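## Task

Set the mug completely inside the top tray of the utility cart, then leave the cart parked in the yellow bay so that each of its four wheels sits within the tape and none rests on the tape itself. The mug fails if it drops more than a few centimetres, gets struck hard, or ends up not standing upright. The robot must not topple or finish leaning. Anything that stays in place only because the robot is holding it at the end does not count.

## Robot and tools

ROBOT. A TidyBot++: a 0.54 m long, 0.50 m wide, 0.38 m tall mobile base on four powered casters carrying a single seven-joint arm with a two-finger gripper. The shoulder sits 0.12 m ahead of base centre, 0.68 m up. At the start the arm is folded, hand down, reaching up to 0.08 m beyond the base front, elbow up to 1.15 m high. Cameras: base_camera (fixed on the base, looking forward and down) and wrist_camera (fisheye, looks along the hand). A loose object may occasionally get a brief shove from outside.

FRAMES. Base frame: origin on the floor below base centre, x forward, y left, z up. hand_pose is reported in it: the midpoint between finger pads, its z axis along the fingers, its y axis the closing direction. Odometry frame = base frame where the scene began; heading is positive to the left, -3.142 to 3.142. base_tilt is in degrees, positive when leaning forward or right. Tilt and odometry carry a steady error of about 1 degree plus noise; odometry counts wheel turns, so slip looks like travel, and it drifts a few cm and several degrees over many moves.

execute_actions. Argument actions: a list holding zero or one action. An empty list only reports state and images. An action may contain:
- base: exactly one relative move, measured from where the base last reported itself, in its own frame: translate_m (metres, forward +, -2 to 2), strafe_m (metres, left +, -2 to 2) or rotate_rad (radians, counter-clockwise from above +, -6.3 to 6.3). Moves that would need over 8.667 s at top speed are refused.
- joints: one mapping for the single arm, absolute targets by name, radians: joint_1_rad (any angle; turns the arm about vertical, + is clockwise from above, opposite to rotate_rad), joint_2_rad shoulder -2.249 to 2.249, joint_3_rad (any angle), joint_4_rad elbow -2.579 to 2.579, joint_5_rad (any angle), joint_6_rad wrist -2.099 to 2.099, joint_7_rad (any angle; hand down, + is counter-clockwise from above, at 1.57 fingers open toward robot left/right), and gripper_pos 0 (open, gap about 85 mm) to 1 (closed, squeezing about 96-120 N per finger). Any-angle joints take the short way; for big turns send steps under half a turn. Done tolerance is ±0.039 for joints 1-4, ±0.056 for 5-7, ±0.03 gripper.
- speeds: optional caps for this action only: translate_m and strafe_m 0.05-0.5 m/s, rotate_rad 0.1-1.57 rad/s (defaults are the maxima).
Motions begin together. Omitted parts may keep pushing toward older targets. Unknown keys or out-of-range numbers refuse the whole call. cameras: list of base_camera, wrist_camera or all; omitted/null means all, [] means none.

wait: seconds 0 to 10; nothing new is commanded, returns state and images.
zoom_image: camera (base_camera or wrist_camera) and region [x0, y0, x1, y1] in pixels of that camera's latest full image, top-left origin, at most 504 by 504.
finished_scene: scene = number of the scene being closed; irreversible, reports success. The goal must already hold on its own. Replying with no tool call ends everything.

ARM GEOMETRY. Upper arm 0.42 m, forearm 0.31 m, hand 0.31 m to the hand point. With joint_1_rad 0, joint_3_rad 3.14, joint_5_rad 0 the arm stays in the base's x-z plane; segment angles from vertical (forward +) are joint_2, joint_2 - joint_4, joint_2 - joint_4 - joint_6; reach = sum of length·sin, height above shoulder = sum of length·cos. A downward hand reaches about 0.94 m high at most, lower further out. Closed fingertips extend about 20 mm past the hand point.

RESULTS. base_status and joint_status per motion: done; off_target (resting short, may still push); contact_stop or time_out (target dropped, holding); not_followed with 'joint command not followed' and 'cause:' (self-collision check withheld arm targets; they may be retried each action; the gripper still moves). Gripper at 1 'done' means empty; 'off_target' means something is held. A blocked base may still say done after stopping short. on_its_own lists uncommanded motion. motor_effort is percent of max (peak in brackets), noisy with fixed bias. Also reported: joint_positions, hand_pose, base_odometry, base_tilt, motor temperatures (per joint, same order), and a pictures line naming images in order.

ACCURACY. Friction leaves joints slightly off even when 'all done'; fix by sending last command + (wanted - read). hand_pose itself may be 1-2 cm wrong; trust images. Held loads make the arm sag; never command a held-load joint to its read angle.

AVOID. ARM HIT (arm hitting base or itself; no check prevents base hits). Torque faults (joints 1-4 limit 104.5 N m, 5-7 51.3) freeze arm and gripper 10 s and skip the call; the base keeps going. Heat: MOTOR HOT from 60 °C, OVER-TEMPERATURE FAULT at 75 °C with limit_stop_at_motor_heat, arm sinks; resend targets. Don't drive with the arm snagged above about 0.8 m, or push/pull sideways with a raised hand: the robot can tip. A blocked base keeps shoving hard. Don't drop, slam or knock objects; the mug must stay upright. The robot holds the last command while you think.

Each tool is called after "Call:" as name(argument=value, ...), one argument or row to a line, values as JSON.

## Session

Call:
execute_actions(
  actions=[],
)

Scene clock: 0.00 s.
Motor temperatures (°C, as the motors report them): [36 32 27 32 35 36 45]
base_odometry: x=+0.000 y=+0.000 heading=+0.000 (m, m, rad; odometry frame)
base_tilt: forward=+0.2 right=+0.1 (deg)
base_status: not commanded
joint_positions: joint_1_rad=+0.035 joint_2_rad=-0.372 joint_3_rad=+3.186 joint_4_rad=-2.517 joint_5_rad=+0.027 joint_6_rad=-0.903 joint_7_rad=+1.532 gripper_pos=+0.000
joint_status: not commanded
motor_effort: joint_1_rad=+0 joint_2_rad=-2 joint_3_rad=-1 joint_4_rad=+15 joint_5_rad=-1 joint_6_rad=+0 joint_7_rad=+0 (%)
hand_pose: x=+0.2591 y=-0.0146 z=+0.5933 quat_wxyz=(+0.004, +0.998, -0.050, +0.047) (m; base frame)
pictures: base_camera, wrist_camera
Images, in order (width x height): base_camera 644x364, wrist_camera 644x476.

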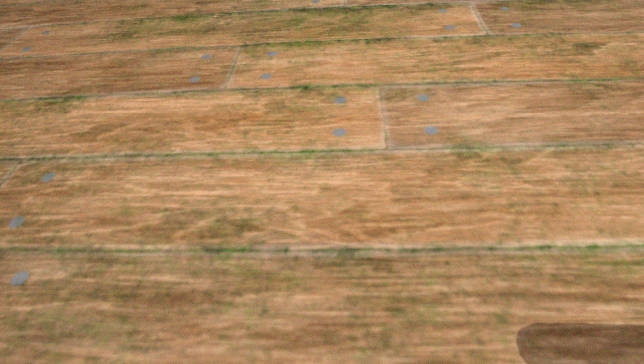

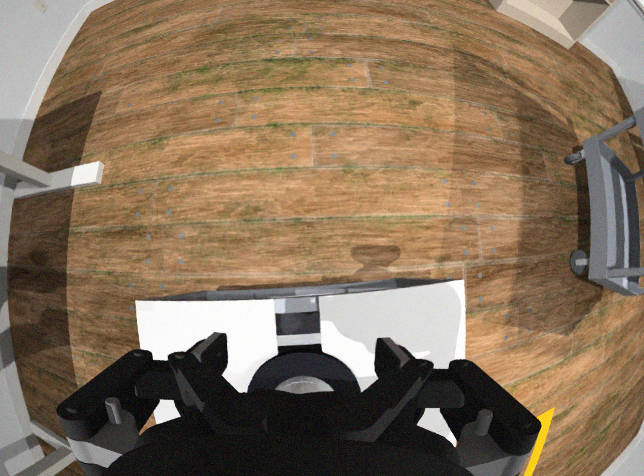

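Call:
execute_actions(
  actions=[
    {"joints":{"joint_6_rad":0.2},"base":{"rotate_rad":-1.2}},
  ],
)

Call:
execute_actions(
  actions=[
    {"base":{"rotate_rad":-1.5}},
  ],
  cameras=["wrist_camera"],
)

Call:
execute_actions(
  actions=[
    {"base":{"rotate_rad":-1.8}},
  ],
  cameras=["wrist_camera"],
)

Scene clock: 8.13 s.
Motor temperatures (°C, as the motors report them): [36 32 27 32 35 36 45]
base_odometry: x=+0.000 y=+0.000 heading=-1.199 (m, m, rad; odometry frame)
base_tilt: forward=+0.2 right=+0.2 (deg)
base_status: done
joint_positions: joint_1_rad=+0.035 joint_2_rad=-0.372 joint_3_rad=+3.186 joint_4_rad=-2.517 joint_5_rad=+0.027 joint_6_rad=+0.202 joint_7_rad=+1.532 gripper_pos=+0.000
joint_status: all done
motor_effort: joint_1_rad=-1(1) joint_2_rad=-6(7) joint_3_rad=-1(0) joint_4_rad=+20(20) joint_5_rad=-1(1) joint_6_rad=+8(7) joint_7_rad=-1(1) (%)
hand_pose: x=+0.5195 y=-0.0295 z=+0.7900 quat_wxyz=(+0.009, +0.825, -0.040, +0.564) (m; base frame)
pictures: base_camera, wrist_camera
camera_calibration (this result's frames):
wrist_camera: T_world_to_cam=[[-0.070075, -0.997461, 0.012684, -0.0116506], [-0.317007, 0.010211, -0.948368, 0.984047], [0.945831, -0.0704778, -0.316917, -0.111325], [0, 0, 0, 1]] pos_world=[0.416427, -0.0295151, 0.898106]
Images, in order (width x height): base_camera 644x364, wrist_camera 644x476.

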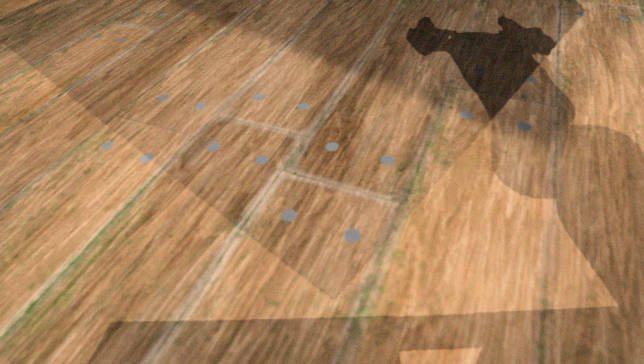

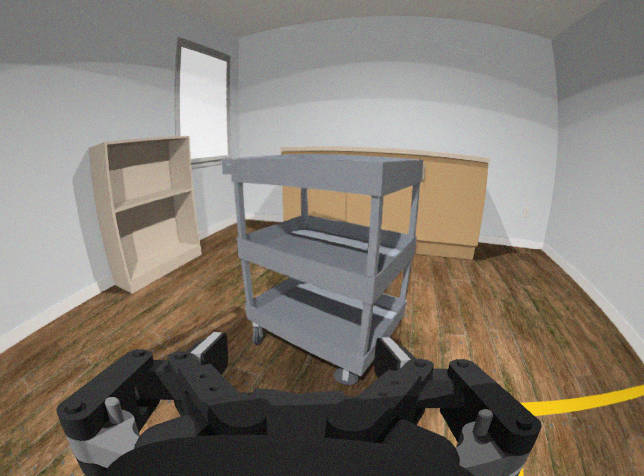

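Scene clock: 10.37 s.
Motor temperatures (°C, as the motors report them): [36 32 27 32 35 36 45]
base_odometry: x=+0.000 y=+0.000 heading=-2.698 (m, m, rad; odometry frame)
base_tilt: forward=+0.2 right=+0.1 (deg)
base_status: done
joint_positions: joint_1_rad=+0.035 joint_2_rad=-0.372 joint_3_rad=+3.186 joint_4_rad=-2.517 joint_5_rad=+0.027 joint_6_rad=+0.202 joint_7_rad=+1.532 gripper_pos=+0.000
joint_status: not commanded
motor_effort: joint_1_rad=-1(1) joint_2_rad=-6(7) joint_3_rad=-1(1) joint_4_rad=+20(21) joint_5_rad=+0(1) joint_6_rad=+8(8) joint_7_rad=-1(1) (%)
hand_pose: x=+0.5195 y=-0.0295 z=+0.7900 quat_wxyz=(+0.009, +0.825, -0.040, +0.564) (m; base frame)
pictures: wrist_camera
camera_calibration (this result's frames):
wrist_camera: T_world_to_cam=[[-0.0700752, -0.997461, 0.0126839, -0.0116505], [-0.317007, 0.0102112, -0.948368, 0.984047], [0.945831, -0.070478, -0.316917, -0.111325], [0, 0, 0, 1]] pos_world=[0.416427, -0.0295152, 0.898106]
Images, in order (width x height): wrist_camera 644x476.

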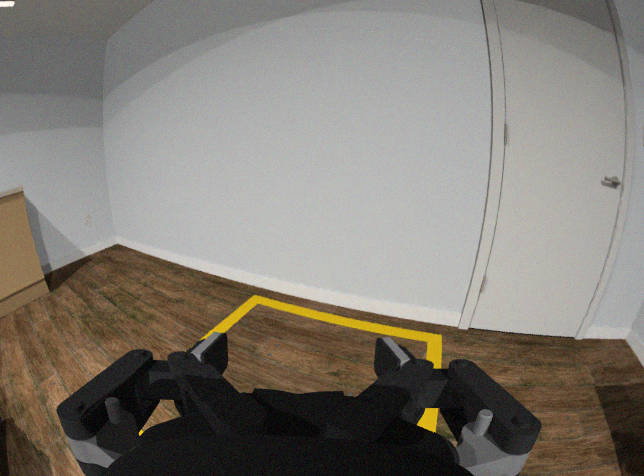

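Scene clock: 12.80 s.
Motor temperatures (°C, as the motors report them): [36 32 27 32 35 36 45]
base_odometry: x=+0.000 y=+0.000 heading=+1.787 (m, m, rad; odometry frame)
base_tilt: forward=+0.2 right=+0.2 (deg)
base_status: done
joint_positions: joint_1_rad=+0.035 joint_2_rad=-0.372 joint_3_rad=+3.186 joint_4_rad=-2.517 joint_5_rad=+0.027 joint_6_rad=+0.202 joint_7_rad=+1.532 gripper_pos=+0.000
joint_status: not commanded
motor_effort: joint_1_rad=+0(1) joint_2_rad=-6(8) joint_3_rad=-1(1) joint_4_rad=+20(20) joint_5_rad=-1(1) joint_6_rad=+8(7) joint_7_rad=-1(1) (%)
hand_pose: x=+0.5195 y=-0.0295 z=+0.7900 quat_wxyz=(+0.009, +0.825, -0.040, +0.564) (m; base frame)
pictures: wrist_camera
camera_calibration (this result's frames):
wrist_camera: T_world_to_cam=[[-0.0700751, -0.997461, 0.0126841, -0.0116507], [-0.317007, 0.010211, -0.948368, 0.984047], [0.945831, -0.070478, -0.316917, -0.111325], [0, 0, 0, 1]] pos_world=[0.416427, -0.0295151, 0.898106]
Images, in order (width x height): wrist_camera 644x476.

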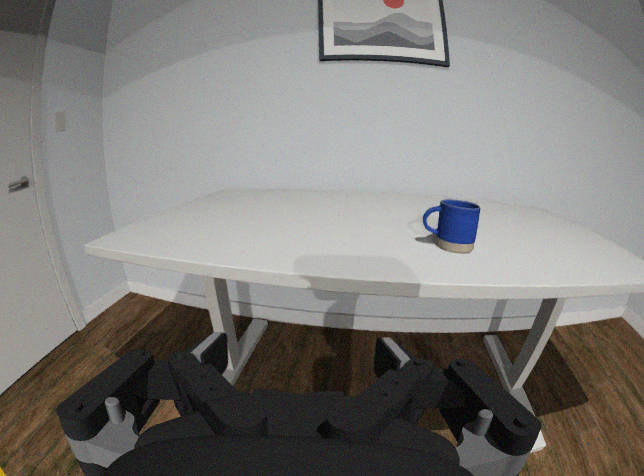

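Call:
execute_actions(
  actions=[
    {"base":{"rotate_rad":-0.22}},
  ],
  cameras=[],
)

Call:
execute_actions(
  actions=[
    {"base":{"strafe_m":-0.2},"joints":{"joint_6_rad":0.0,"joint_1_rad":0.0,"joint_3_rad":3.14,"joint_5_rad":0}},
  ],
)

Scene clock: 26.77 s.
Motor temperatures (°C, as the motors report them): [36 32 27 32 35 36 45]
base_odometry: x=+0.000 y=+0.000 heading=+1.568 (m, m, rad; odometry frame)
base_tilt: forward=+0.3 right=+0.2 (deg)
base_status: done
joint_positions: joint_1_rad=+0.035 joint_2_rad=-0.372 joint_3_rad=+3.186 joint_4_rad=-2.517 joint_5_rad=+0.027 joint_6_rad=+0.202 joint_7_rad=+1.532 gripper_pos=+0.000
joint_status: not commanded
motor_effort: joint_1_rad=-1(1) joint_2_rad=-6(7) joint_3_rad=-1(1) joint_4_rad=+20(20) joint_5_rad=-1(2) joint_6_rad=+7(8) joint_7_rad=-1(1) (%)
hand_pose: x=+0.5195 y=-0.0295 z=+0.7900 quat_wxyz=(+0.009, +0.825, -0.040, +0.564) (m; base frame)
pictures: none
No camera images: the call's "cameras" was empty. Leave "cameras" out to get every camera's image.

Scene clock: 28.40 s.
Motor temperatures (°C, as the motors report them): [36 32 27 32 35 36 45]
base_odometry: x=+0.200 y=-0.001 heading=+1.567 (m, m, rad; odometry frame)
base_tilt: forward=+0.2 right=+0.2 (deg)
base_status: done
joint_positions: joint_1_rad=+0.015 joint_2_rad=-0.372 joint_3_rad=+3.149 joint_4_rad=-2.517 joint_5_rad=+0.023 joint_6_rad=+0.007 joint_7_rad=+1.532 gripper_pos=+0.000
joint_status: all done
motor_effort: joint_1_rad=+0(1) joint_2_rad=-6(7) joint_3_rad=+0(2) joint_4_rad=+19(22) joint_5_rad=-1(2) joint_6_rad=+7(8) joint_7_rad=-1(1) (%)
hand_pose: x=+0.4927 y=-0.0068 z=+0.7360 quat_wxyz=(+0.000, +0.876, -0.017, +0.481) (m; base frame)
pictures: base_camera, wrist_camera
camera_calibration (this result's frames):
wrist_camera: T_world_to_cam=[[-0.0157882, -0.999589, 0.0239272, -0.0251742], [-0.494547, -0.0129913, -0.869054, 0.953019], [0.869008, -0.0255539, -0.494138, 0.0670867], [0, 0, 0, 1]] pos_world=[0.412616, -0.0110685, 0.861977]
Images, in order (width x height): base_camera 644x364, wrist_camera 644x476.

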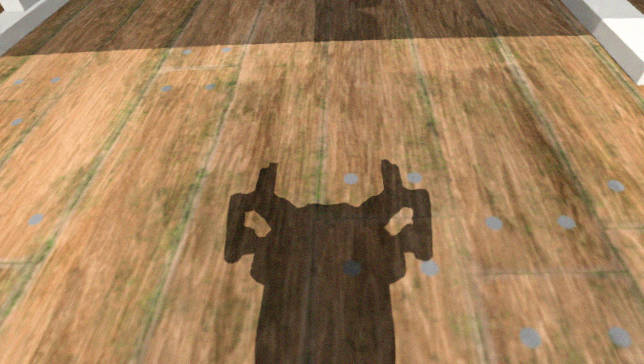

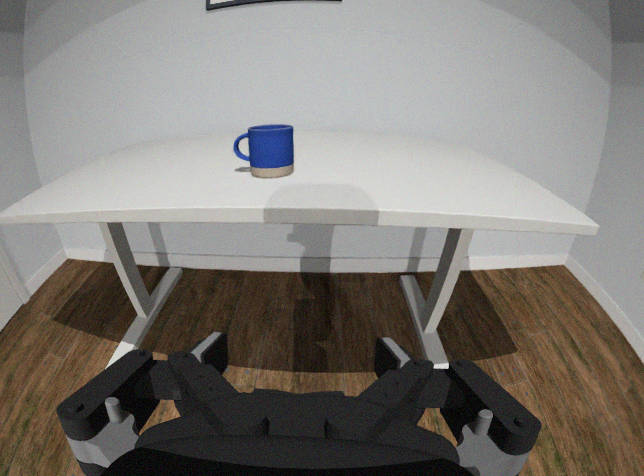

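Call:
execute_actions(
  actions=[
    {"base":{"rotate_rad":-3.14},"joints":{"joint_2_rad":0.1,"joint_4_rad":-1.03,"joint_6_rad":-2.01,"joint_7_rad":0.0,"joint_1_rad":0,"joint_3_rad":3.14}},
  ],
  cameras=[],
)

Call:
execute_actions(
  actions=[
    {"base":{"strafe_m":0.25}},
  ],
  cameras=[],
)

Call:
execute_actions(
  actions=[
    {"base":{"translate_m":0.55}},
  ],
)

Scene clock: 86.23 s.
Motor temperatures (°C, as the motors report them): [36 32 27 32 35 36 45]
base_odometry: x=+0.200 y=-0.001 heading=-1.572 (m, m, rad; odometry frame)
base_tilt: forward=+0.2 right=+0.1 (deg)
base_status: done
joint_positions: joint_1_rad=+0.015 joint_2_rad=+0.081 joint_3_rad=+3.149 joint_4_rad=-1.054 joint_5_rad=+0.020 joint_6_rad=-1.989 joint_7_rad=+0.022 gripper_pos=+0.000
joint_status: all done
motor_effort: joint_1_rad=+0(1) joint_2_rad=-20(23) joint_3_rad=-1(0) joint_4_rad=+16(21) joint_5_rad=+0(2) joint_6_rad=+0(8) joint_7_rad=+0(0) (%)
hand_pose: x=+0.4434 y=-0.0113 z=+0.9226 quat_wxyz=(+0.001, +0.704, -0.710, +0.013) (m; base frame)
pictures: none
No camera images: the call's "cameras" was empty. Leave "cameras" out to get every camera's image.

Scene clock: 88.00 s.
Motor temperatures (°C, as the motors report them): [36 32 27 32 35 36 45]
base_odometry: x=+0.450 y=-0.001 heading=-1.573 (m, m, rad; odometry frame)
base_tilt: forward=+0.2 right=+0.1 (deg)
base_status: done
joint_positions: joint_1_rad=+0.011 joint_2_rad=+0.081 joint_3_rad=+3.148 joint_4_rad=-1.054 joint_5_rad=+0.018 joint_6_rad=-1.989 joint_7_rad=+0.022 gripper_pos=+0.000
joint_status: not commanded
motor_effort: joint_1_rad=+0(2) joint_2_rad=-20(21) joint_3_rad=-1(3) joint_4_rad=+16(15) joint_5_rad=-1(0) joint_6_rad=+0(0) joint_7_rad=-1(1) (%)
hand_pose: x=+0.4434 y=-0.0093 z=+0.9226 quat_wxyz=(+0.000, +0.706, -0.708, +0.012) (m; base frame)
pictures: none
No camera images: the call's "cameras" was empty. Leave "cameras" out to get every camera's image.

Scene clock: 90.47 s.
Motor temperatures (°C, as the motors report them): [36 32 27 32 35 36 45]
base_odometry: x=+0.450 y=-0.552 heading=-1.572 (m, m, rad; odometry frame)
base_tilt: forward=+0.3 right=+0.2 (deg)
base_status: done
joint_positions: joint_1_rad=+0.011 joint_2_rad=+0.095 joint_3_rad=+3.148 joint_4_rad=-1.053 joint_5_rad=+0.018 joint_6_rad=-1.990 joint_7_rad=+0.022 gripper_pos=+0.000
joint_status: not commanded
motor_effort: joint_1_rad=+0(1) joint_2_rad=-21(24) joint_3_rad=-1(0) joint_4_rad=+16(17) joint_5_rad=+0(0) joint_6_rad=+0(1) joint_7_rad=+0(1) (%)
hand_pose: x=+0.4466 y=-0.0093 z=+0.9185 quat_wxyz=(+0.005, +0.706, -0.708, +0.007) (m; base frame)
pictures: base_camera, wrist_camera
camera_calibration (this result's frames):
wrist_camera: T_world_to_cam=[[-0.99923, -0.0386144, 0.006946, 0.430931], [-0.0389931, 0.996998, -0.0668959, 0.157999], [-0.004342, -0.0671152, -0.997736, 1.04953], [0, 0, 0, 1]] pos_world=[0.441317, -0.0704452, 1.05473]
Images, in order (width x height): base_camera 644x364, wrist_camera 644x476.

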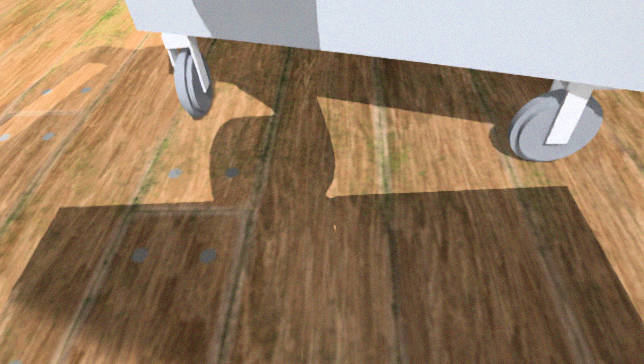

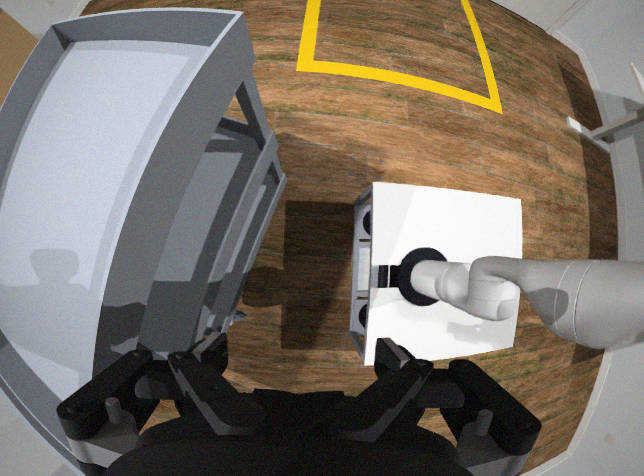

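Call:
execute_actions(
  actions=[
    {"base":{"translate_m":0.14},"joints":{"joint_7_rad":-0.26},"speeds":{"translate_m":0.15}},
  ],
)

Scene clock: 112.07 s.
Motor temperatures (°C, as the motors report them): [36 32 27 32 35 36 45]
base_odometry: x=+0.450 y=-0.692 heading=-1.572 (m, m, rad; odometry frame)
base_tilt: forward=+0.2 right=+0.2 (deg)
base_status: done
joint_positions: joint_1_rad=+0.011 joint_2_rad=+0.097 joint_3_rad=+3.148 joint_4_rad=-1.052 joint_5_rad=+0.018 joint_6_rad=-1.991 joint_7_rad=-0.256 gripper_pos=+0.000
joint_status: all done
motor_effort: joint_1_rad=+0(1) joint_2_rad=-21(25) joint_3_rad=-1(0) joint_4_rad=+16(16) joint_5_rad=-1(0) joint_6_rad=-1(0) joint_7_rad=-1(1) (%)
hand_pose: x=+0.4470 y=-0.0093 z=+0.9180 quat_wxyz=(+0.005, +0.601, -0.799, +0.007) (m; base frame)
pictures: base_camera, wrist_camera
camera_calibration (this result's frames):
wrist_camera: T_world_to_cam=[[-0.97149, 0.237039, 0.00439284, 0.423826], [0.236244, 0.969451, -0.0659757, 0.0338571], [-0.0198975, -0.063057, -0.997812, 1.056], [0, 0, 0, 1]] pos_world=[0.424756, -0.0666978, 1.05406]
Images, in order (width x height): base_camera 644x364, wrist_camera 644x476.

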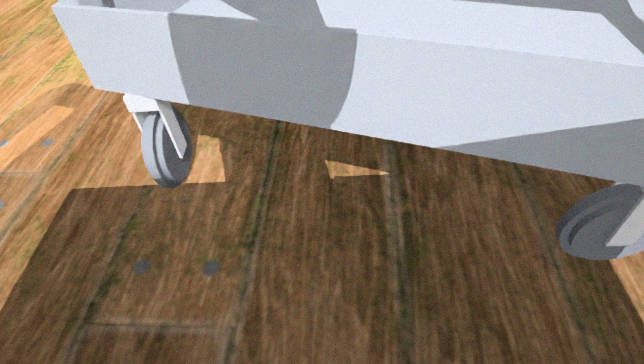

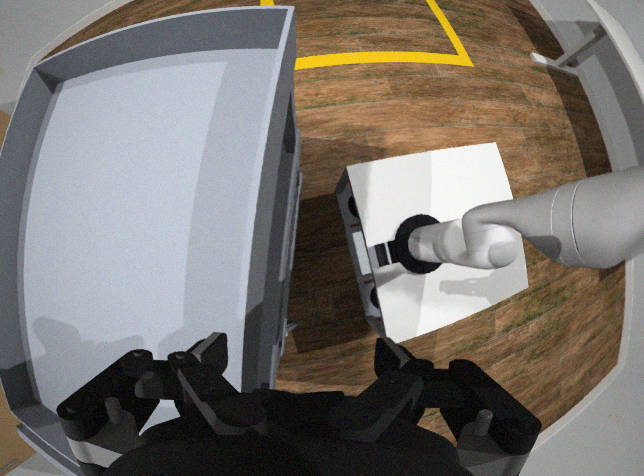

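Call:
execute_actions(
  actions=[
    {"joints":{"joint_4_rad":-1.25,"joint_6_rad":-1.79}},
  ],
)

Scene clock: 119.77 s.
Motor temperatures (°C, as the motors report them): [36 32 27 32 35 36 45]
base_odometry: x=+0.450 y=-0.692 heading=-1.572 (m, m, rad; odometry frame)
base_tilt: forward=+0.3 right=+0.2 (deg)
base_status: not commanded
joint_positions: joint_1_rad=+0.011 joint_2_rad=+0.097 joint_3_rad=+3.148 joint_4_rad=-1.228 joint_5_rad=+0.018 joint_6_rad=-1.811 joint_7_rad=-0.256 gripper_pos=+0.000
joint_status: all done
motor_effort: joint_1_rad=+0(0) joint_2_rad=-22(23) joint_3_rad=-1(1) joint_4_rad=+17(17) joint_5_rad=-1(1) joint_6_rad=+0(0) joint_7_rad=-1(1) (%)
hand_pose: x=+0.4663 y=-0.0100 z=+0.8659 quat_wxyz=(+0.003, +0.602, -0.798, +0.009) (m; base frame)
pictures: base_camera, wrist_camera
camera_calibration (this result's frames):
wrist_camera: T_world_to_cam=[[-0.972216, 0.234086, -0.0000110951, 0.447178], [0.233575, 0.970091, -0.0660692, 0.0278478], [-0.0154551, -0.0642361, -0.997815, 1.00232], [0, 0, 0, 1]] pos_world=[0.44374, -0.0673076, 1.00198]
Images, in order (width x height): base_camera 644x364, wrist_camera 644x476.

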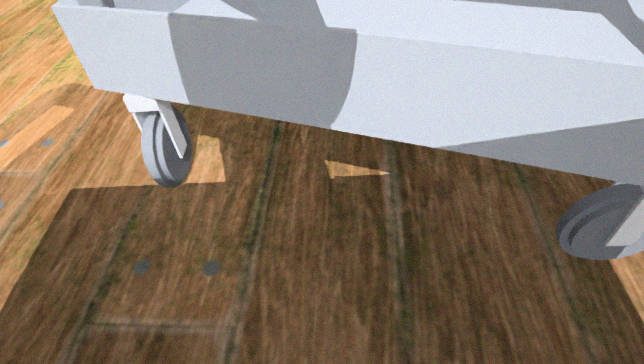

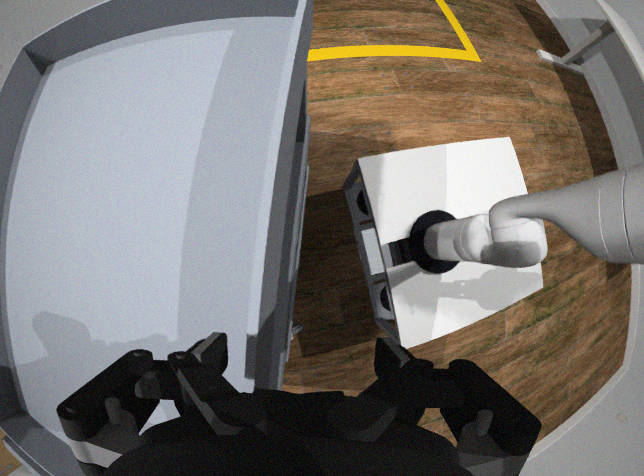

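Call:
execute_actions(
  actions=[
    {"joints":{"joint_4_rad":-1.42,"joint_6_rad":-1.62}},
  ],
)

Scene clock: 123.83 s.
Motor temperatures (°C, as the motors report them): [36 32 27 32 35 36 45]
base_odometry: x=+0.450 y=-0.692 heading=-1.572 (m, m, rad; odometry frame)
base_tilt: forward=+0.2 right=+0.2 (deg)
base_status: not commanded
joint_positions: joint_1_rad=+0.011 joint_2_rad=+0.097 joint_3_rad=+3.148 joint_4_rad=-1.398 joint_5_rad=+0.018 joint_6_rad=-1.641 joint_7_rad=-0.256 gripper_pos=+0.000
joint_status: all done
motor_effort: joint_1_rad=-1(0) joint_2_rad=-22(23) joint_3_rad=-1(1) joint_4_rad=+18(19) joint_5_rad=+0(0) joint_6_rad=+0(0) joint_7_rad=-1(1) (%)
hand_pose: x=+0.4748 y=-0.0103 z=+0.8132 quat_wxyz=(+0.004, +0.603, -0.797, +0.009) (m; base frame)
pictures: base_camera, wrist_camera
camera_calibration (this result's frames):
wrist_camera: T_world_to_cam=[[-0.972913, 0.231172, 0.000197805, 0.455617], [0.230646, 0.970755, -0.0666124, 0.0245449], [-0.015591, -0.0647624, -0.997779, 0.949887], [0, 0, 0, 1]] pos_world=[0.452424, -0.0676363, 0.949322]
Images, in order (width x height): base_camera 644x364, wrist_camera 644x476.

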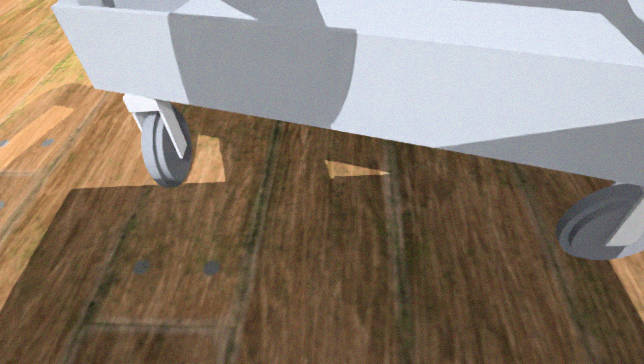

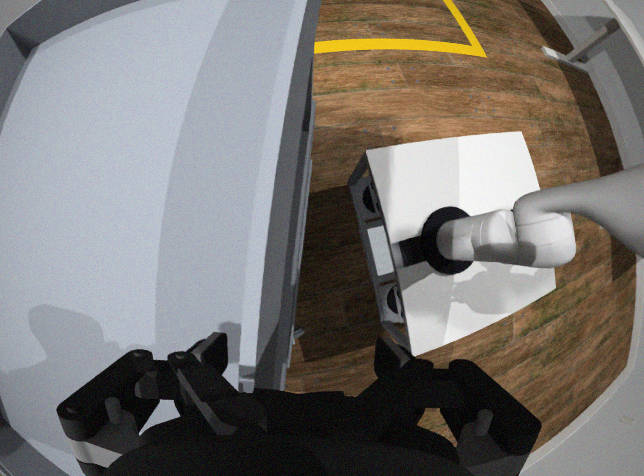

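Call:
execute_actions(
  actions=[
    {"joints":{"gripper_pos":1.0}},
  ],
)

Scene clock: 128.60 s.
Motor temperatures (°C, as the motors report them): [36 32 27 32 35 36 45]
base_odometry: x=+0.450 y=-0.692 heading=-1.572 (m, m, rad; odometry frame)
base_tilt: forward=+0.2 right=+0.1 (deg)
base_status: not commanded
joint_positions: joint_1_rad=+0.013 joint_2_rad=+0.097 joint_3_rad=+3.153 joint_4_rad=-1.399 joint_5_rad=+0.018 joint_6_rad=-1.622 joint_7_rad=-0.267 gripper_pos=+0.944
joint_status: gripper_pos off_target (ended at +0.944, target +1.000)
motor_effort: joint_1_rad=-4(8) joint_2_rad=-22(25) joint_3_rad=-5(9) joint_4_rad=+16(19) joint_5_rad=-1(4) joint_6_rad=+2(6) joint_7_rad=+4(5) (%)
hand_pose: x=+0.4806 y=-0.0127 z=+0.8131 quat_wxyz=(-0.004, +0.597, -0.802, +0.015) (m; base frame)
pictures: base_camera, wrist_camera
camera_calibration (this result's frames):
wrist_camera: T_world_to_cam=[[-0.968712, 0.247506, -0.0183864, 0.475085], [0.248177, 0.966684, -0.062688, 0.0137829], [0.00225823, -0.0652897, -0.997864, 0.941257], [0, 0, 0, 1]] pos_world=[0.454674, -0.0694556, 0.948845]
Images, in order (width x height): base_camera 644x364, wrist_camera 644x476.

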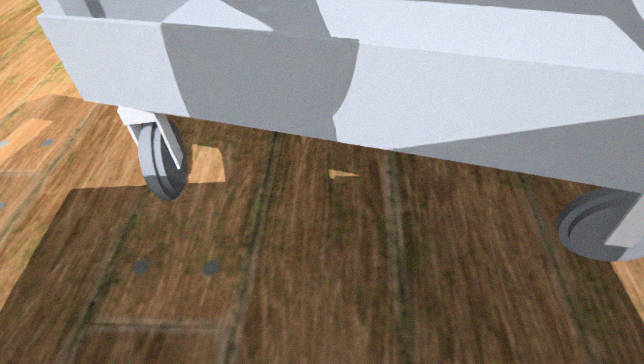

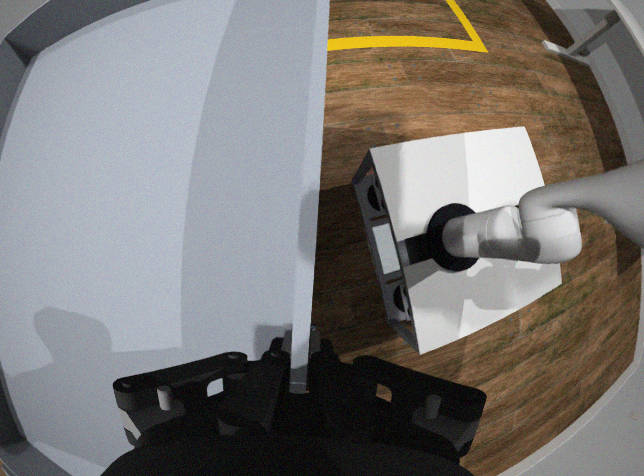

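Call:
execute_actions(
  actions=[
    {"base":{"translate_m":-0.8},"speeds":{"translate_m":0.15}},
  ],
)

Scene clock: 138.57 s.
Motor temperatures (°C, as the motors report them): [36 32 27 32 35 36 45]
base_odometry: x=+0.451 y=+0.109 heading=-1.572 (m, m, rad; odometry frame)
base_tilt: forward=+0.3 right=+0.1 (deg)
base_status: done
joint_positions: joint_1_rad=+0.007 joint_2_rad=+0.094 joint_3_rad=+3.146 joint_4_rad=-1.402 joint_5_rad=+0.017 joint_6_rad=-1.630 joint_7_rad=-0.265 gripper_pos=+0.947
joint_status: not commanded
motor_effort: joint_1_rad=-1(6) joint_2_rad=-19(29) joint_3_rad=-1(7) joint_4_rad=+17(18) joint_5_rad=+0(5) joint_6_rad=+3(6) joint_7_rad=-1(3) (%)
hand_pose: x=+0.4766 y=-0.0079 z=+0.8129 quat_wxyz=(-0.001, +0.603, -0.798, +0.012) (m; base frame)
pictures: base_camera, wrist_camera
camera_calibration (this result's frames):
wrist_camera: T_world_to_cam=[[-0.972405, 0.233129, -0.00888474, 0.464001], [0.233216, 0.970345, -0.0635676, 0.0180698], [-0.00619817, -0.0638855, -0.997938, 0.945395], [0, 0, 0, 1]] pos_world=[0.452842, -0.0653089, 0.948716]
Images, in order (width x height): base_camera 644x364, wrist_camera 644x476.

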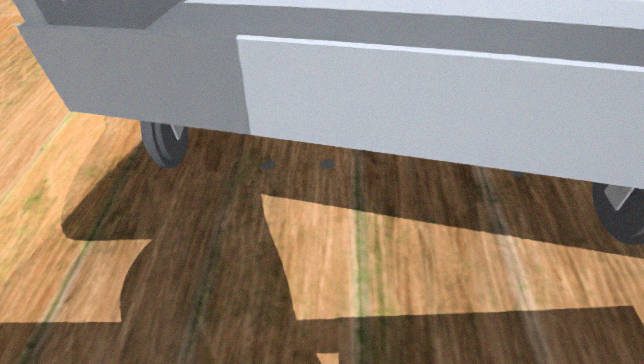

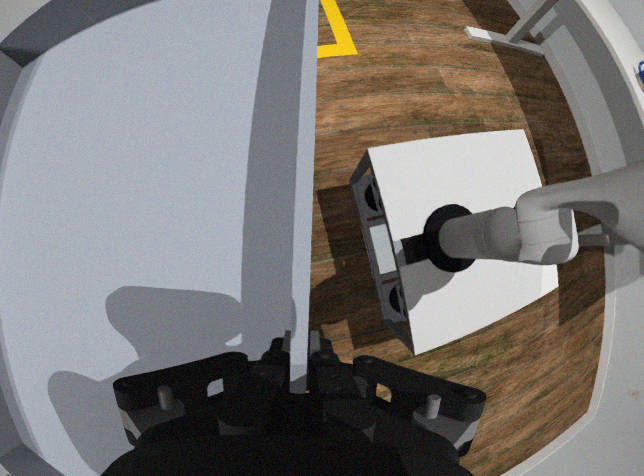

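Call:
execute_actions(
  actions=[
    {"base":{"strafe_m":-1.0},"speeds":{"strafe_m":0.15}},
  ],
)

Scene clock: 151.67 s.
Motor temperatures (°C, as the motors report them): [36 32 27 32 35 36 45]
base_odometry: x=-0.549 y=+0.110 heading=-1.572 (m, m, rad; odometry frame)
base_tilt: forward=+0.2 right=+0.2 (deg)
base_status: done
joint_positions: joint_1_rad=-0.017 joint_2_rad=+0.094 joint_3_rad=+3.124 joint_4_rad=-1.402 joint_5_rad=-0.005 joint_6_rad=-1.632 joint_7_rad=-0.256 gripper_pos=+0.947
joint_status: not commanded
motor_effort: joint_1_rad=+0(9) joint_2_rad=-19(19) joint_3_rad=-1(9) joint_4_rad=+13(18) joint_5_rad=-2(5) joint_6_rad=+0(6) joint_7_rad=-3(5) (%)
hand_pose: x=+0.4758 y=+0.0152 z=+0.8129 quat_wxyz=(-0.008, +0.625, -0.781, +0.001) (m; base frame)
pictures: base_camera, wrist_camera
camera_calibration (this result's frames):
wrist_camera: T_world_to_cam=[[-0.984045, 0.177905, -0.00241044, 0.458877], [0.177859, 0.983248, -0.0398727, 0.00269313], [-0.00472349, -0.0396653, -0.999202, 0.94686], [0, 0, 0, 1]] pos_world=[0.455549, -0.0467271, 0.947318]
Images, in order (width x height): base_camera 644x364, wrist_camera 644x476.

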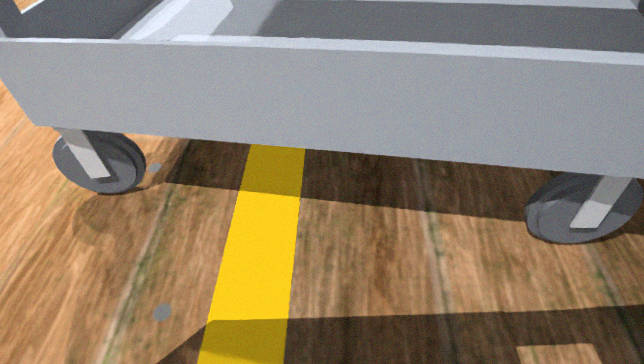

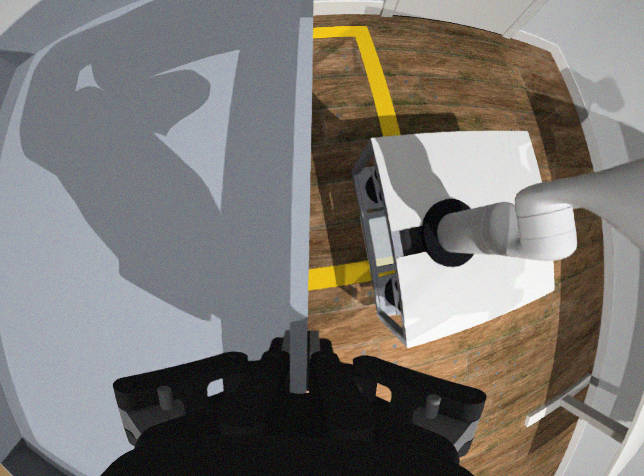

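Call:
execute_actions(
  actions=[
    {"base":{"strafe_m":-0.45},"speeds":{"strafe_m":0.15}},
  ],
  cameras=[],
)

Call:
execute_actions(
  actions=[
    {"joints":{"gripper_pos":0.0}},
  ],
  cameras=[],
)

Call:
execute_actions(
  actions=[
    {"joints":{"joint_4_rad":-1.0,"joint_6_rad":-2.04}},
  ],
)

Scene clock: 161.17 s.
Motor temperatures (°C, as the motors report them): [36 32 27 32 35 36 45]
base_odometry: x=-0.999 y=+0.111 heading=-1.572 (m, m, rad; odometry frame)
base_tilt: forward=+0.3 right=+0.2 (deg)
base_status: done
joint_positions: joint_1_rad=-0.025 joint_2_rad=+0.094 joint_3_rad=+3.116 joint_4_rad=-1.403 joint_5_rad=-0.017 joint_6_rad=-1.630 joint_7_rad=-0.228 gripper_pos=+0.947
joint_status: not commanded
motor_effort: joint_1_rad=+2(9) joint_2_rad=-18(21) joint_3_rad=+1(8) joint_4_rad=+14(18) joint_5_rad=+1(7) joint_6_rad=+1(4) joint_7_rad=-3(10) (%)
hand_pose: x=+0.4753 y=+0.0244 z=+0.8129 quat_wxyz=(-0.012, +0.642, -0.766, -0.003) (m; base frame)
pictures: none
No camera images: the call's "cameras" was empty. Leave "cameras" out to get every camera's image.

Scene clock: 162.27 s.
Motor temperatures (°C, as the motors report them): [36 32 27 32 35 36 45]
base_odometry: x=-0.999 y=+0.111 heading=-1.572 (m, m, rad; odometry frame)
base_tilt: forward=+0.3 right=+0.2 (deg)
base_status: not commanded
joint_positions: joint_1_rad=-0.019 joint_2_rad=+0.094 joint_3_rad=+3.123 joint_4_rad=-1.405 joint_5_rad=-0.017 joint_6_rad=-1.630 joint_7_rad=-0.237 gripper_pos=+0.000
joint_status: all done
motor_effort: joint_1_rad=+0(2) joint_2_rad=-22(23) joint_3_rad=-1(2) joint_4_rad=+18(18) joint_5_rad=-1(2) joint_6_rad=+0(2) joint_7_rad=-1(4) (%)
hand_pose: x=+0.4752 y=+0.0199 z=+0.8120 quat_wxyz=(-0.011, +0.634, -0.773, -0.004) (m; base frame)
pictures: none
No camera images: the call's "cameras" was empty. Leave "cameras" out to get every camera's image.

Scene clock: 163.83 s.
Motor temperatures (°C, as the motors report them): [36 32 27 32 35 36 45]
base_odometry: x=-0.999 y=+0.111 heading=-1.572 (m, m, rad; odometry frame)
base_tilt: forward=+0.3 right=+0.2 (deg)
base_status: not commanded
joint_positions: joint_1_rad=-0.019 joint_2_rad=+0.094 joint_3_rad=+3.123 joint_4_rad=-1.023 joint_5_rad=-0.017 joint_6_rad=-2.019 joint_7_rad=-0.237 gripper_pos=+0.000
joint_status: all done
motor_effort: joint_1_rad=+0(0) joint_2_rad=-20(23) joint_3_rad=-1(1) joint_4_rad=+15(18) joint_5_rad=-2(0) joint_6_rad=+0(1) joint_7_rad=-1(0) (%)
hand_pose: x=+0.4419 y=+0.0179 z=+0.9272 quat_wxyz=(-0.007, +0.636, -0.771, -0.005) (m; base frame)
pictures: base_camera, wrist_camera
camera_calibration (this result's frames):
wrist_camera: T_world_to_cam=[[-0.988815, 0.14893, 0.0080137, 0.418322], [0.148603, 0.988373, -0.0321963, 0.0163226], [-0.0127155, -0.0306454, -0.999449, 1.06466], [0, 0, 0, 1]] pos_world=[0.424755, -0.0458069, 1.06124]
Images, in order (width x height): base_camera 644x364, wrist_camera 644x476.

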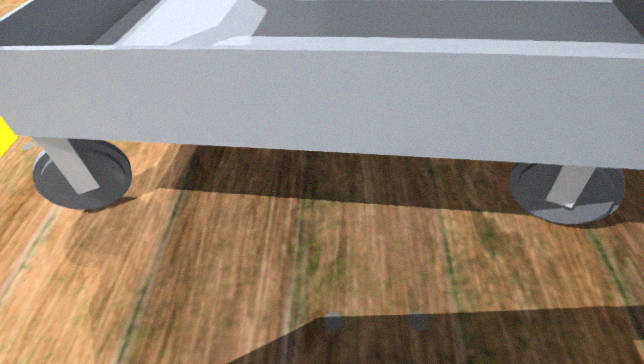

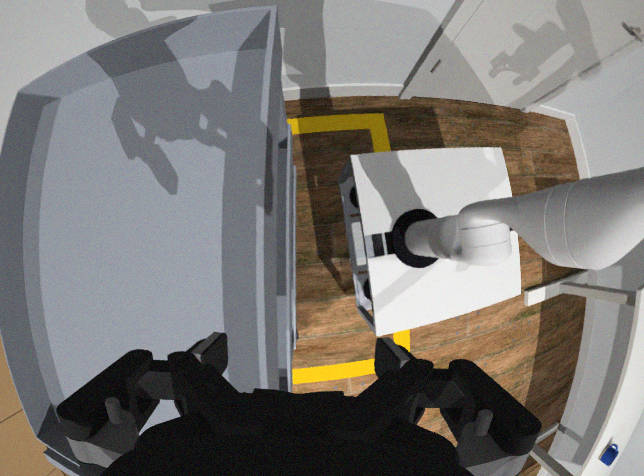

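Call:
execute_actions(
  actions=[
    {"base":{"rotate_rad":1.57}},
  ],
  cameras=[],
)

Call:
execute_actions(
  actions=[
    {"base":{"translate_m":1.1},"joints":{"joint_1_rad":0,"joint_2_rad":0.3,"joint_3_rad":3.14,"joint_4_rad":-1.1,"joint_5_rad":0,"joint_6_rad":-1.08,"joint_7_rad":1.57}},
  ],
  cameras=[],
)

Call:
execute_actions(
  actions=[
    {"base":{"rotate_rad":1.57},"speeds":{"rotate_rad":0.8}},
  ],
)

Scene clock: 182.30 s.
Motor temperatures (°C, as the motors report them): [36 32 27 32 35 36 45]
base_odometry: x=-0.999 y=+0.111 heading=-0.003 (m, m, rad; odometry frame)
base_tilt: forward=+0.2 right=+0.2 (deg)
base_status: done
joint_positions: joint_1_rad=-0.015 joint_2_rad=+0.095 joint_3_rad=+3.127 joint_4_rad=-1.023 joint_5_rad=-0.017 joint_6_rad=-2.020 joint_7_rad=-0.237 gripper_pos=+0.000
joint_status: not commanded
motor_effort: joint_1_rad=+0(2) joint_2_rad=-20(24) joint_3_rad=-1(1) joint_4_rad=+16(16) joint_5_rad=-1(1) joint_6_rad=+0(1) joint_7_rad=-1(0) (%)
hand_pose: x=+0.4423 y=+0.0153 z=+0.9270 quat_wxyz=(-0.007, +0.633, -0.774, -0.005) (m; base frame)
pictures: none
No camera images: the call's "cameras" was empty. Leave "cameras" out to get every camera's image.

Scene clock: 185.87 s.
Motor temperatures (°C, as the motors report them): [36 32 27 32 35 36 45]
base_odometry: x=+0.101 y=+0.110 heading=-0.002 (m, m, rad; odometry frame)
base_tilt: forward=+0.3 right=+0.2 (deg)
base_status: done
joint_positions: joint_1_rad=-0.015 joint_2_rad=+0.292 joint_3_rad=+3.127 joint_4_rad=-1.077 joint_5_rad=-0.017 joint_6_rad=-1.092 joint_7_rad=+1.566 gripper_pos=+0.000
joint_status: all done
motor_effort: joint_1_rad=+0(1) joint_2_rad=-34(38) joint_3_rad=-1(2) joint_4_rad=+22(21) joint_5_rad=-1(1) joint_6_rad=+5(5) joint_7_rad=+0(1) (%)
hand_pose: x=+0.7434 y=+0.0232 z=+0.9065 quat_wxyz=(-0.016, +0.942, +0.010, +0.334) (m; base frame)
pictures: none
No camera images: the call's "cameras" was empty. Leave "cameras" out to get every camera's image.

Scene clock: 188.70 s.
Motor temperatures (°C, as the motors report them): [36 32 27 32 35 36 45]
base_odometry: x=+0.101 y=+0.110 heading=+1.567 (m, m, rad; odometry frame)
base_tilt: forward=+0.2 right=+0.2 (deg)
base_status: done
joint_positions: joint_1_rad=-0.006 joint_2_rad=+0.292 joint_3_rad=+3.133 joint_4_rad=-1.077 joint_5_rad=-0.016 joint_6_rad=-1.092 joint_7_rad=+1.566 gripper_pos=+0.000
joint_status: not commanded
motor_effort: joint_1_rad=+0(3) joint_2_rad=-33(35) joint_3_rad=-1(4) joint_4_rad=+21(21) joint_5_rad=-1(1) joint_6_rad=+5(5) joint_7_rad=-1(1) (%)
hand_pose: x=+0.7437 y=+0.0141 z=+0.9064 quat_wxyz=(-0.012, +0.942, +0.003, +0.334) (m; base frame)
pictures: base_camera, wrist_camera
camera_calibration (this result's frames):
wrist_camera: T_world_to_cam=[[0.0405909, -0.999092, 0.0129806, -0.0363954], [-0.743141, -0.0388712, -0.668004, 1.22856], [0.667902, 0.0174685, -0.744044, 0.309173], [0, 0, 0, 1]] pos_world=[0.707976, 0.00599254, 1.0512]
Images, in order (width x height): base_camera 644x364, wrist_camera 644x476.

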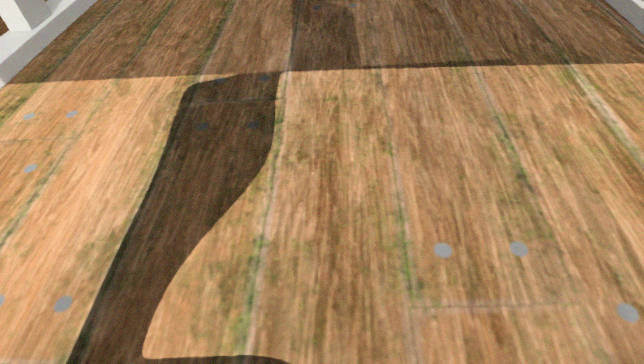

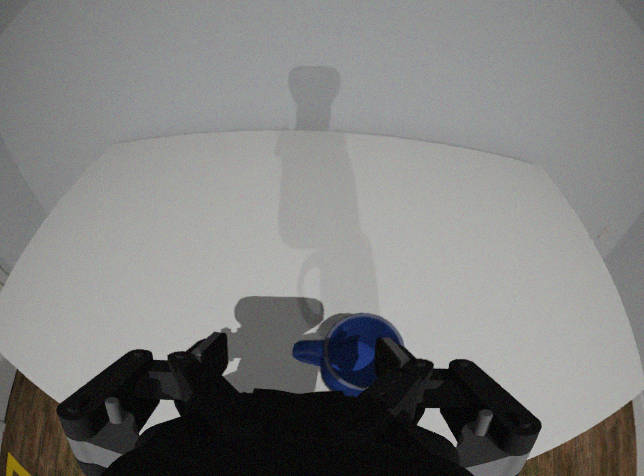

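Call:
execute_actions(
  actions=[
    {"base":{"strafe_m":-0.097},"joints":{"gripper_pos":0.3},"speeds":{"strafe_m":0.1}},
  ],
  cameras=[],
)

Call:
execute_actions(
  actions=[
    {"base":{"translate_m":0.035},"speeds":{"translate_m":0.05}},
  ],
)

Scene clock: 196.90 s.
Motor temperatures (°C, as the motors report them): [36 33 27 32 35 36 45]
base_odometry: x=+0.198 y=+0.109 heading=+1.569 (m, m, rad; odometry frame)
base_tilt: forward=+0.3 right=+0.2 (deg)
base_status: done
joint_positions: joint_1_rad=-0.005 joint_2_rad=+0.292 joint_3_rad=+3.133 joint_4_rad=-1.077 joint_5_rad=-0.016 joint_6_rad=-1.092 joint_7_rad=+1.566 gripper_pos=+0.300
joint_status: all done
motor_effort: joint_1_rad=-1(3) joint_2_rad=-34(36) joint_3_rad=-1(1) joint_4_rad=+21(22) joint_5_rad=-1(2) joint_6_rad=+5(5) joint_7_rad=-1(1) (%)
hand_pose: x=+0.7437 y=+0.0135 z=+0.9063 quat_wxyz=(-0.012, +0.942, +0.003, +0.334) (m; base frame)
pictures: none
No camera images: the call's "cameras" was empty. Leave "cameras" out to get every camera's image.

Scene clock: 198.07 s.
Motor temperatures (°C, as the motors report them): [36 33 27 32 35 36 45]
base_odometry: x=+0.198 y=+0.145 heading=+1.568 (m, m, rad; odometry frame)
base_tilt: forward=+0.3 right=+0.2 (deg)
base_status: done
joint_positions: joint_1_rad=-0.005 joint_2_rad=+0.292 joint_3_rad=+3.133 joint_4_rad=-1.077 joint_5_rad=-0.016 joint_6_rad=-1.092 joint_7_rad=+1.566 gripper_pos=+0.300
joint_status: not commanded
motor_effort: joint_1_rad=+0(2) joint_2_rad=-33(37) joint_3_rad=-1(1) joint_4_rad=+21(22) joint_5_rad=-1(0) joint_6_rad=+5(6) joint_7_rad=-1(1) (%)
hand_pose: x=+0.7438 y=+0.0135 z=+0.9057 quat_wxyz=(-0.012, +0.943, +0.003, +0.333) (m; base frame)
pictures: base_camera, wrist_camera
camera_calibration (this result's frames):
wrist_camera: T_world_to_cam=[[0.0396406, -0.999127, 0.0131619, -0.036472], [-0.744041, -0.0383071, -0.667035, 1.22788], [0.666957, 0.0166487, -0.74491, 0.310089], [0, 0, 0, 1]] pos_world=[0.708221, 0.00543373, 1.05051]
Images, in order (width x height): base_camera 644x364, wrist_camera 644x476.

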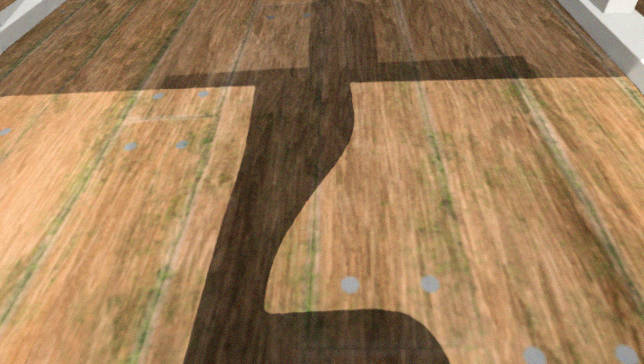

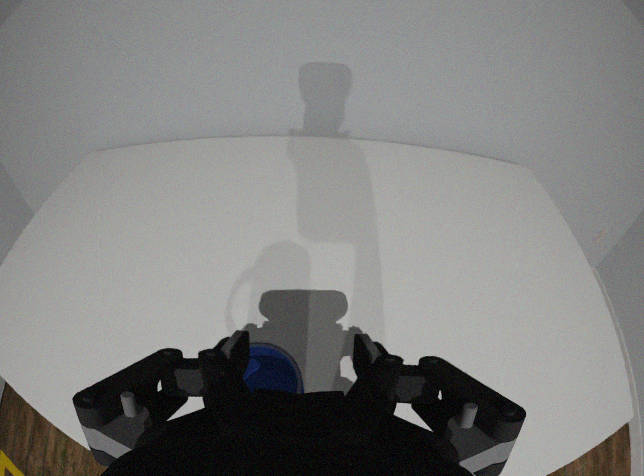

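Call:
execute_actions(
  actions=[
    {"joints":{"joint_2_rad":0.31,"joint_4_rad":-1.31,"joint_6_rad":-0.86}},
  ],
)

Scene clock: 211.40 s.
Motor temperatures (°C, as the motors report them): [36 33 27 32 35 36 45]
base_odometry: x=+0.198 y=+0.145 heading=+1.568 (m, m, rad; odometry frame)
base_tilt: forward=+0.3 right=+0.1 (deg)
base_status: not commanded
joint_positions: joint_1_rad=-0.005 joint_2_rad=+0.296 joint_3_rad=+3.133 joint_4_rad=-1.290 joint_5_rad=-0.016 joint_6_rad=-0.882 joint_7_rad=+1.566 gripper_pos=+0.300
joint_status: all done
motor_effort: joint_1_rad=+0(0) joint_2_rad=-34(36) joint_3_rad=-1(1) joint_4_rad=+21(22) joint_5_rad=+0(1) joint_6_rad=+5(5) joint_7_rad=-1(0) (%)
hand_pose: x=+0.7501 y=+0.0132 z=+0.8362 quat_wxyz=(-0.012, +0.944, +0.001, +0.330) (m; base frame)
pictures: base_camera, wrist_camera
camera_calibration (this result's frames):
wrist_camera: T_world_to_cam=[[0.0364267, -0.999256, 0.0126448, -0.0332951], [-0.748841, -0.0356725, -0.661789, 1.1854], [0.661748, 0.0146379, -0.749583, 0.261961], [0, 0, 0, 1]] pos_world=[0.715535, 0.0051812, 0.981267]
Images, in order (width x height): base_camera 644x364, wrist_camera 644x476.

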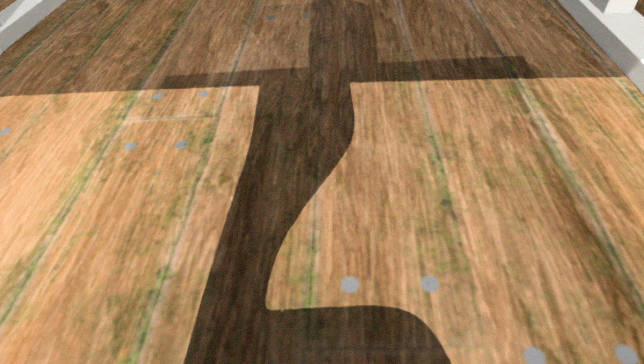

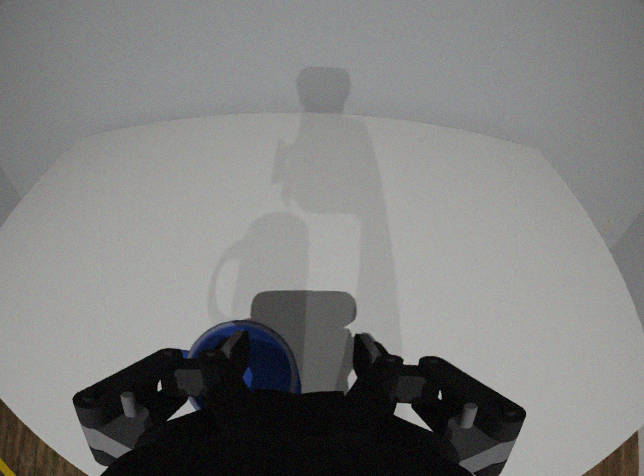

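Call:
execute_actions(
  actions=[
    {"joints":{"joint_2_rad":0.32,"joint_4_rad":-1.46,"joint_6_rad":-0.715}},
  ],
)

Scene clock: 219.10 s.
Motor temperatures (°C, as the motors report them): [36 33 27 32 35 36 45]
base_odometry: x=+0.198 y=+0.145 heading=+1.568 (m, m, rad; odometry frame)
base_tilt: forward=+0.3 right=+0.1 (deg)
base_status: not commanded
joint_positions: joint_1_rad=-0.005 joint_2_rad=+0.305 joint_3_rad=+3.133 joint_4_rad=-1.440 joint_5_rad=-0.016 joint_6_rad=-0.738 joint_7_rad=+1.566 gripper_pos=+0.300
joint_status: all done
motor_effort: joint_1_rad=+0(1) joint_2_rad=-34(36) joint_3_rad=-1(1) joint_4_rad=+21(22) joint_5_rad=+0(2) joint_6_rad=+5(6) joint_7_rad=-1(1) (%)
hand_pose: x=+0.7450 y=+0.0127 z=+0.7824 quat_wxyz=(-0.011, +0.946, +0.000, +0.323) (m; base frame)
pictures: base_camera, wrist_camera
camera_calibration (this result's frames):
wrist_camera: T_world_to_cam=[[0.0343532, -0.999332, 0.0124584, -0.0311866], [-0.758903, -0.0341954, -0.650305, 1.14448], [0.650297, 0.0128854, -0.759571, 0.241384], [0, 0, 0, 1]] pos_world=[0.71265, 0.00485987, 0.927999]
Images, in order (width x height): base_camera 644x364, wrist_camera 644x476.

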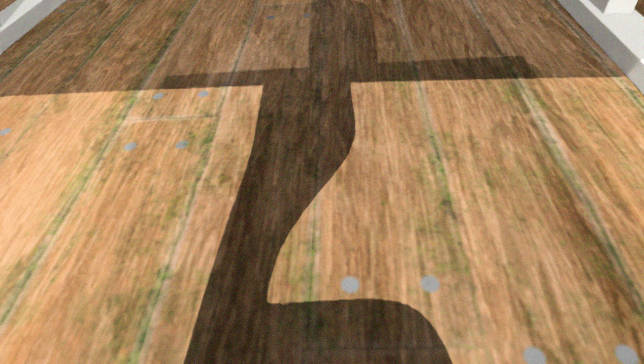

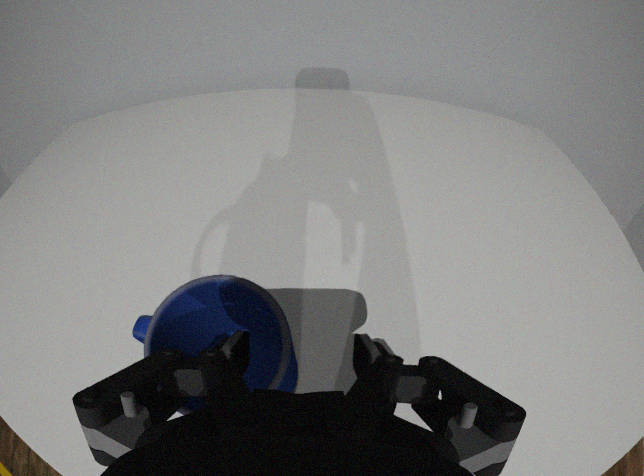

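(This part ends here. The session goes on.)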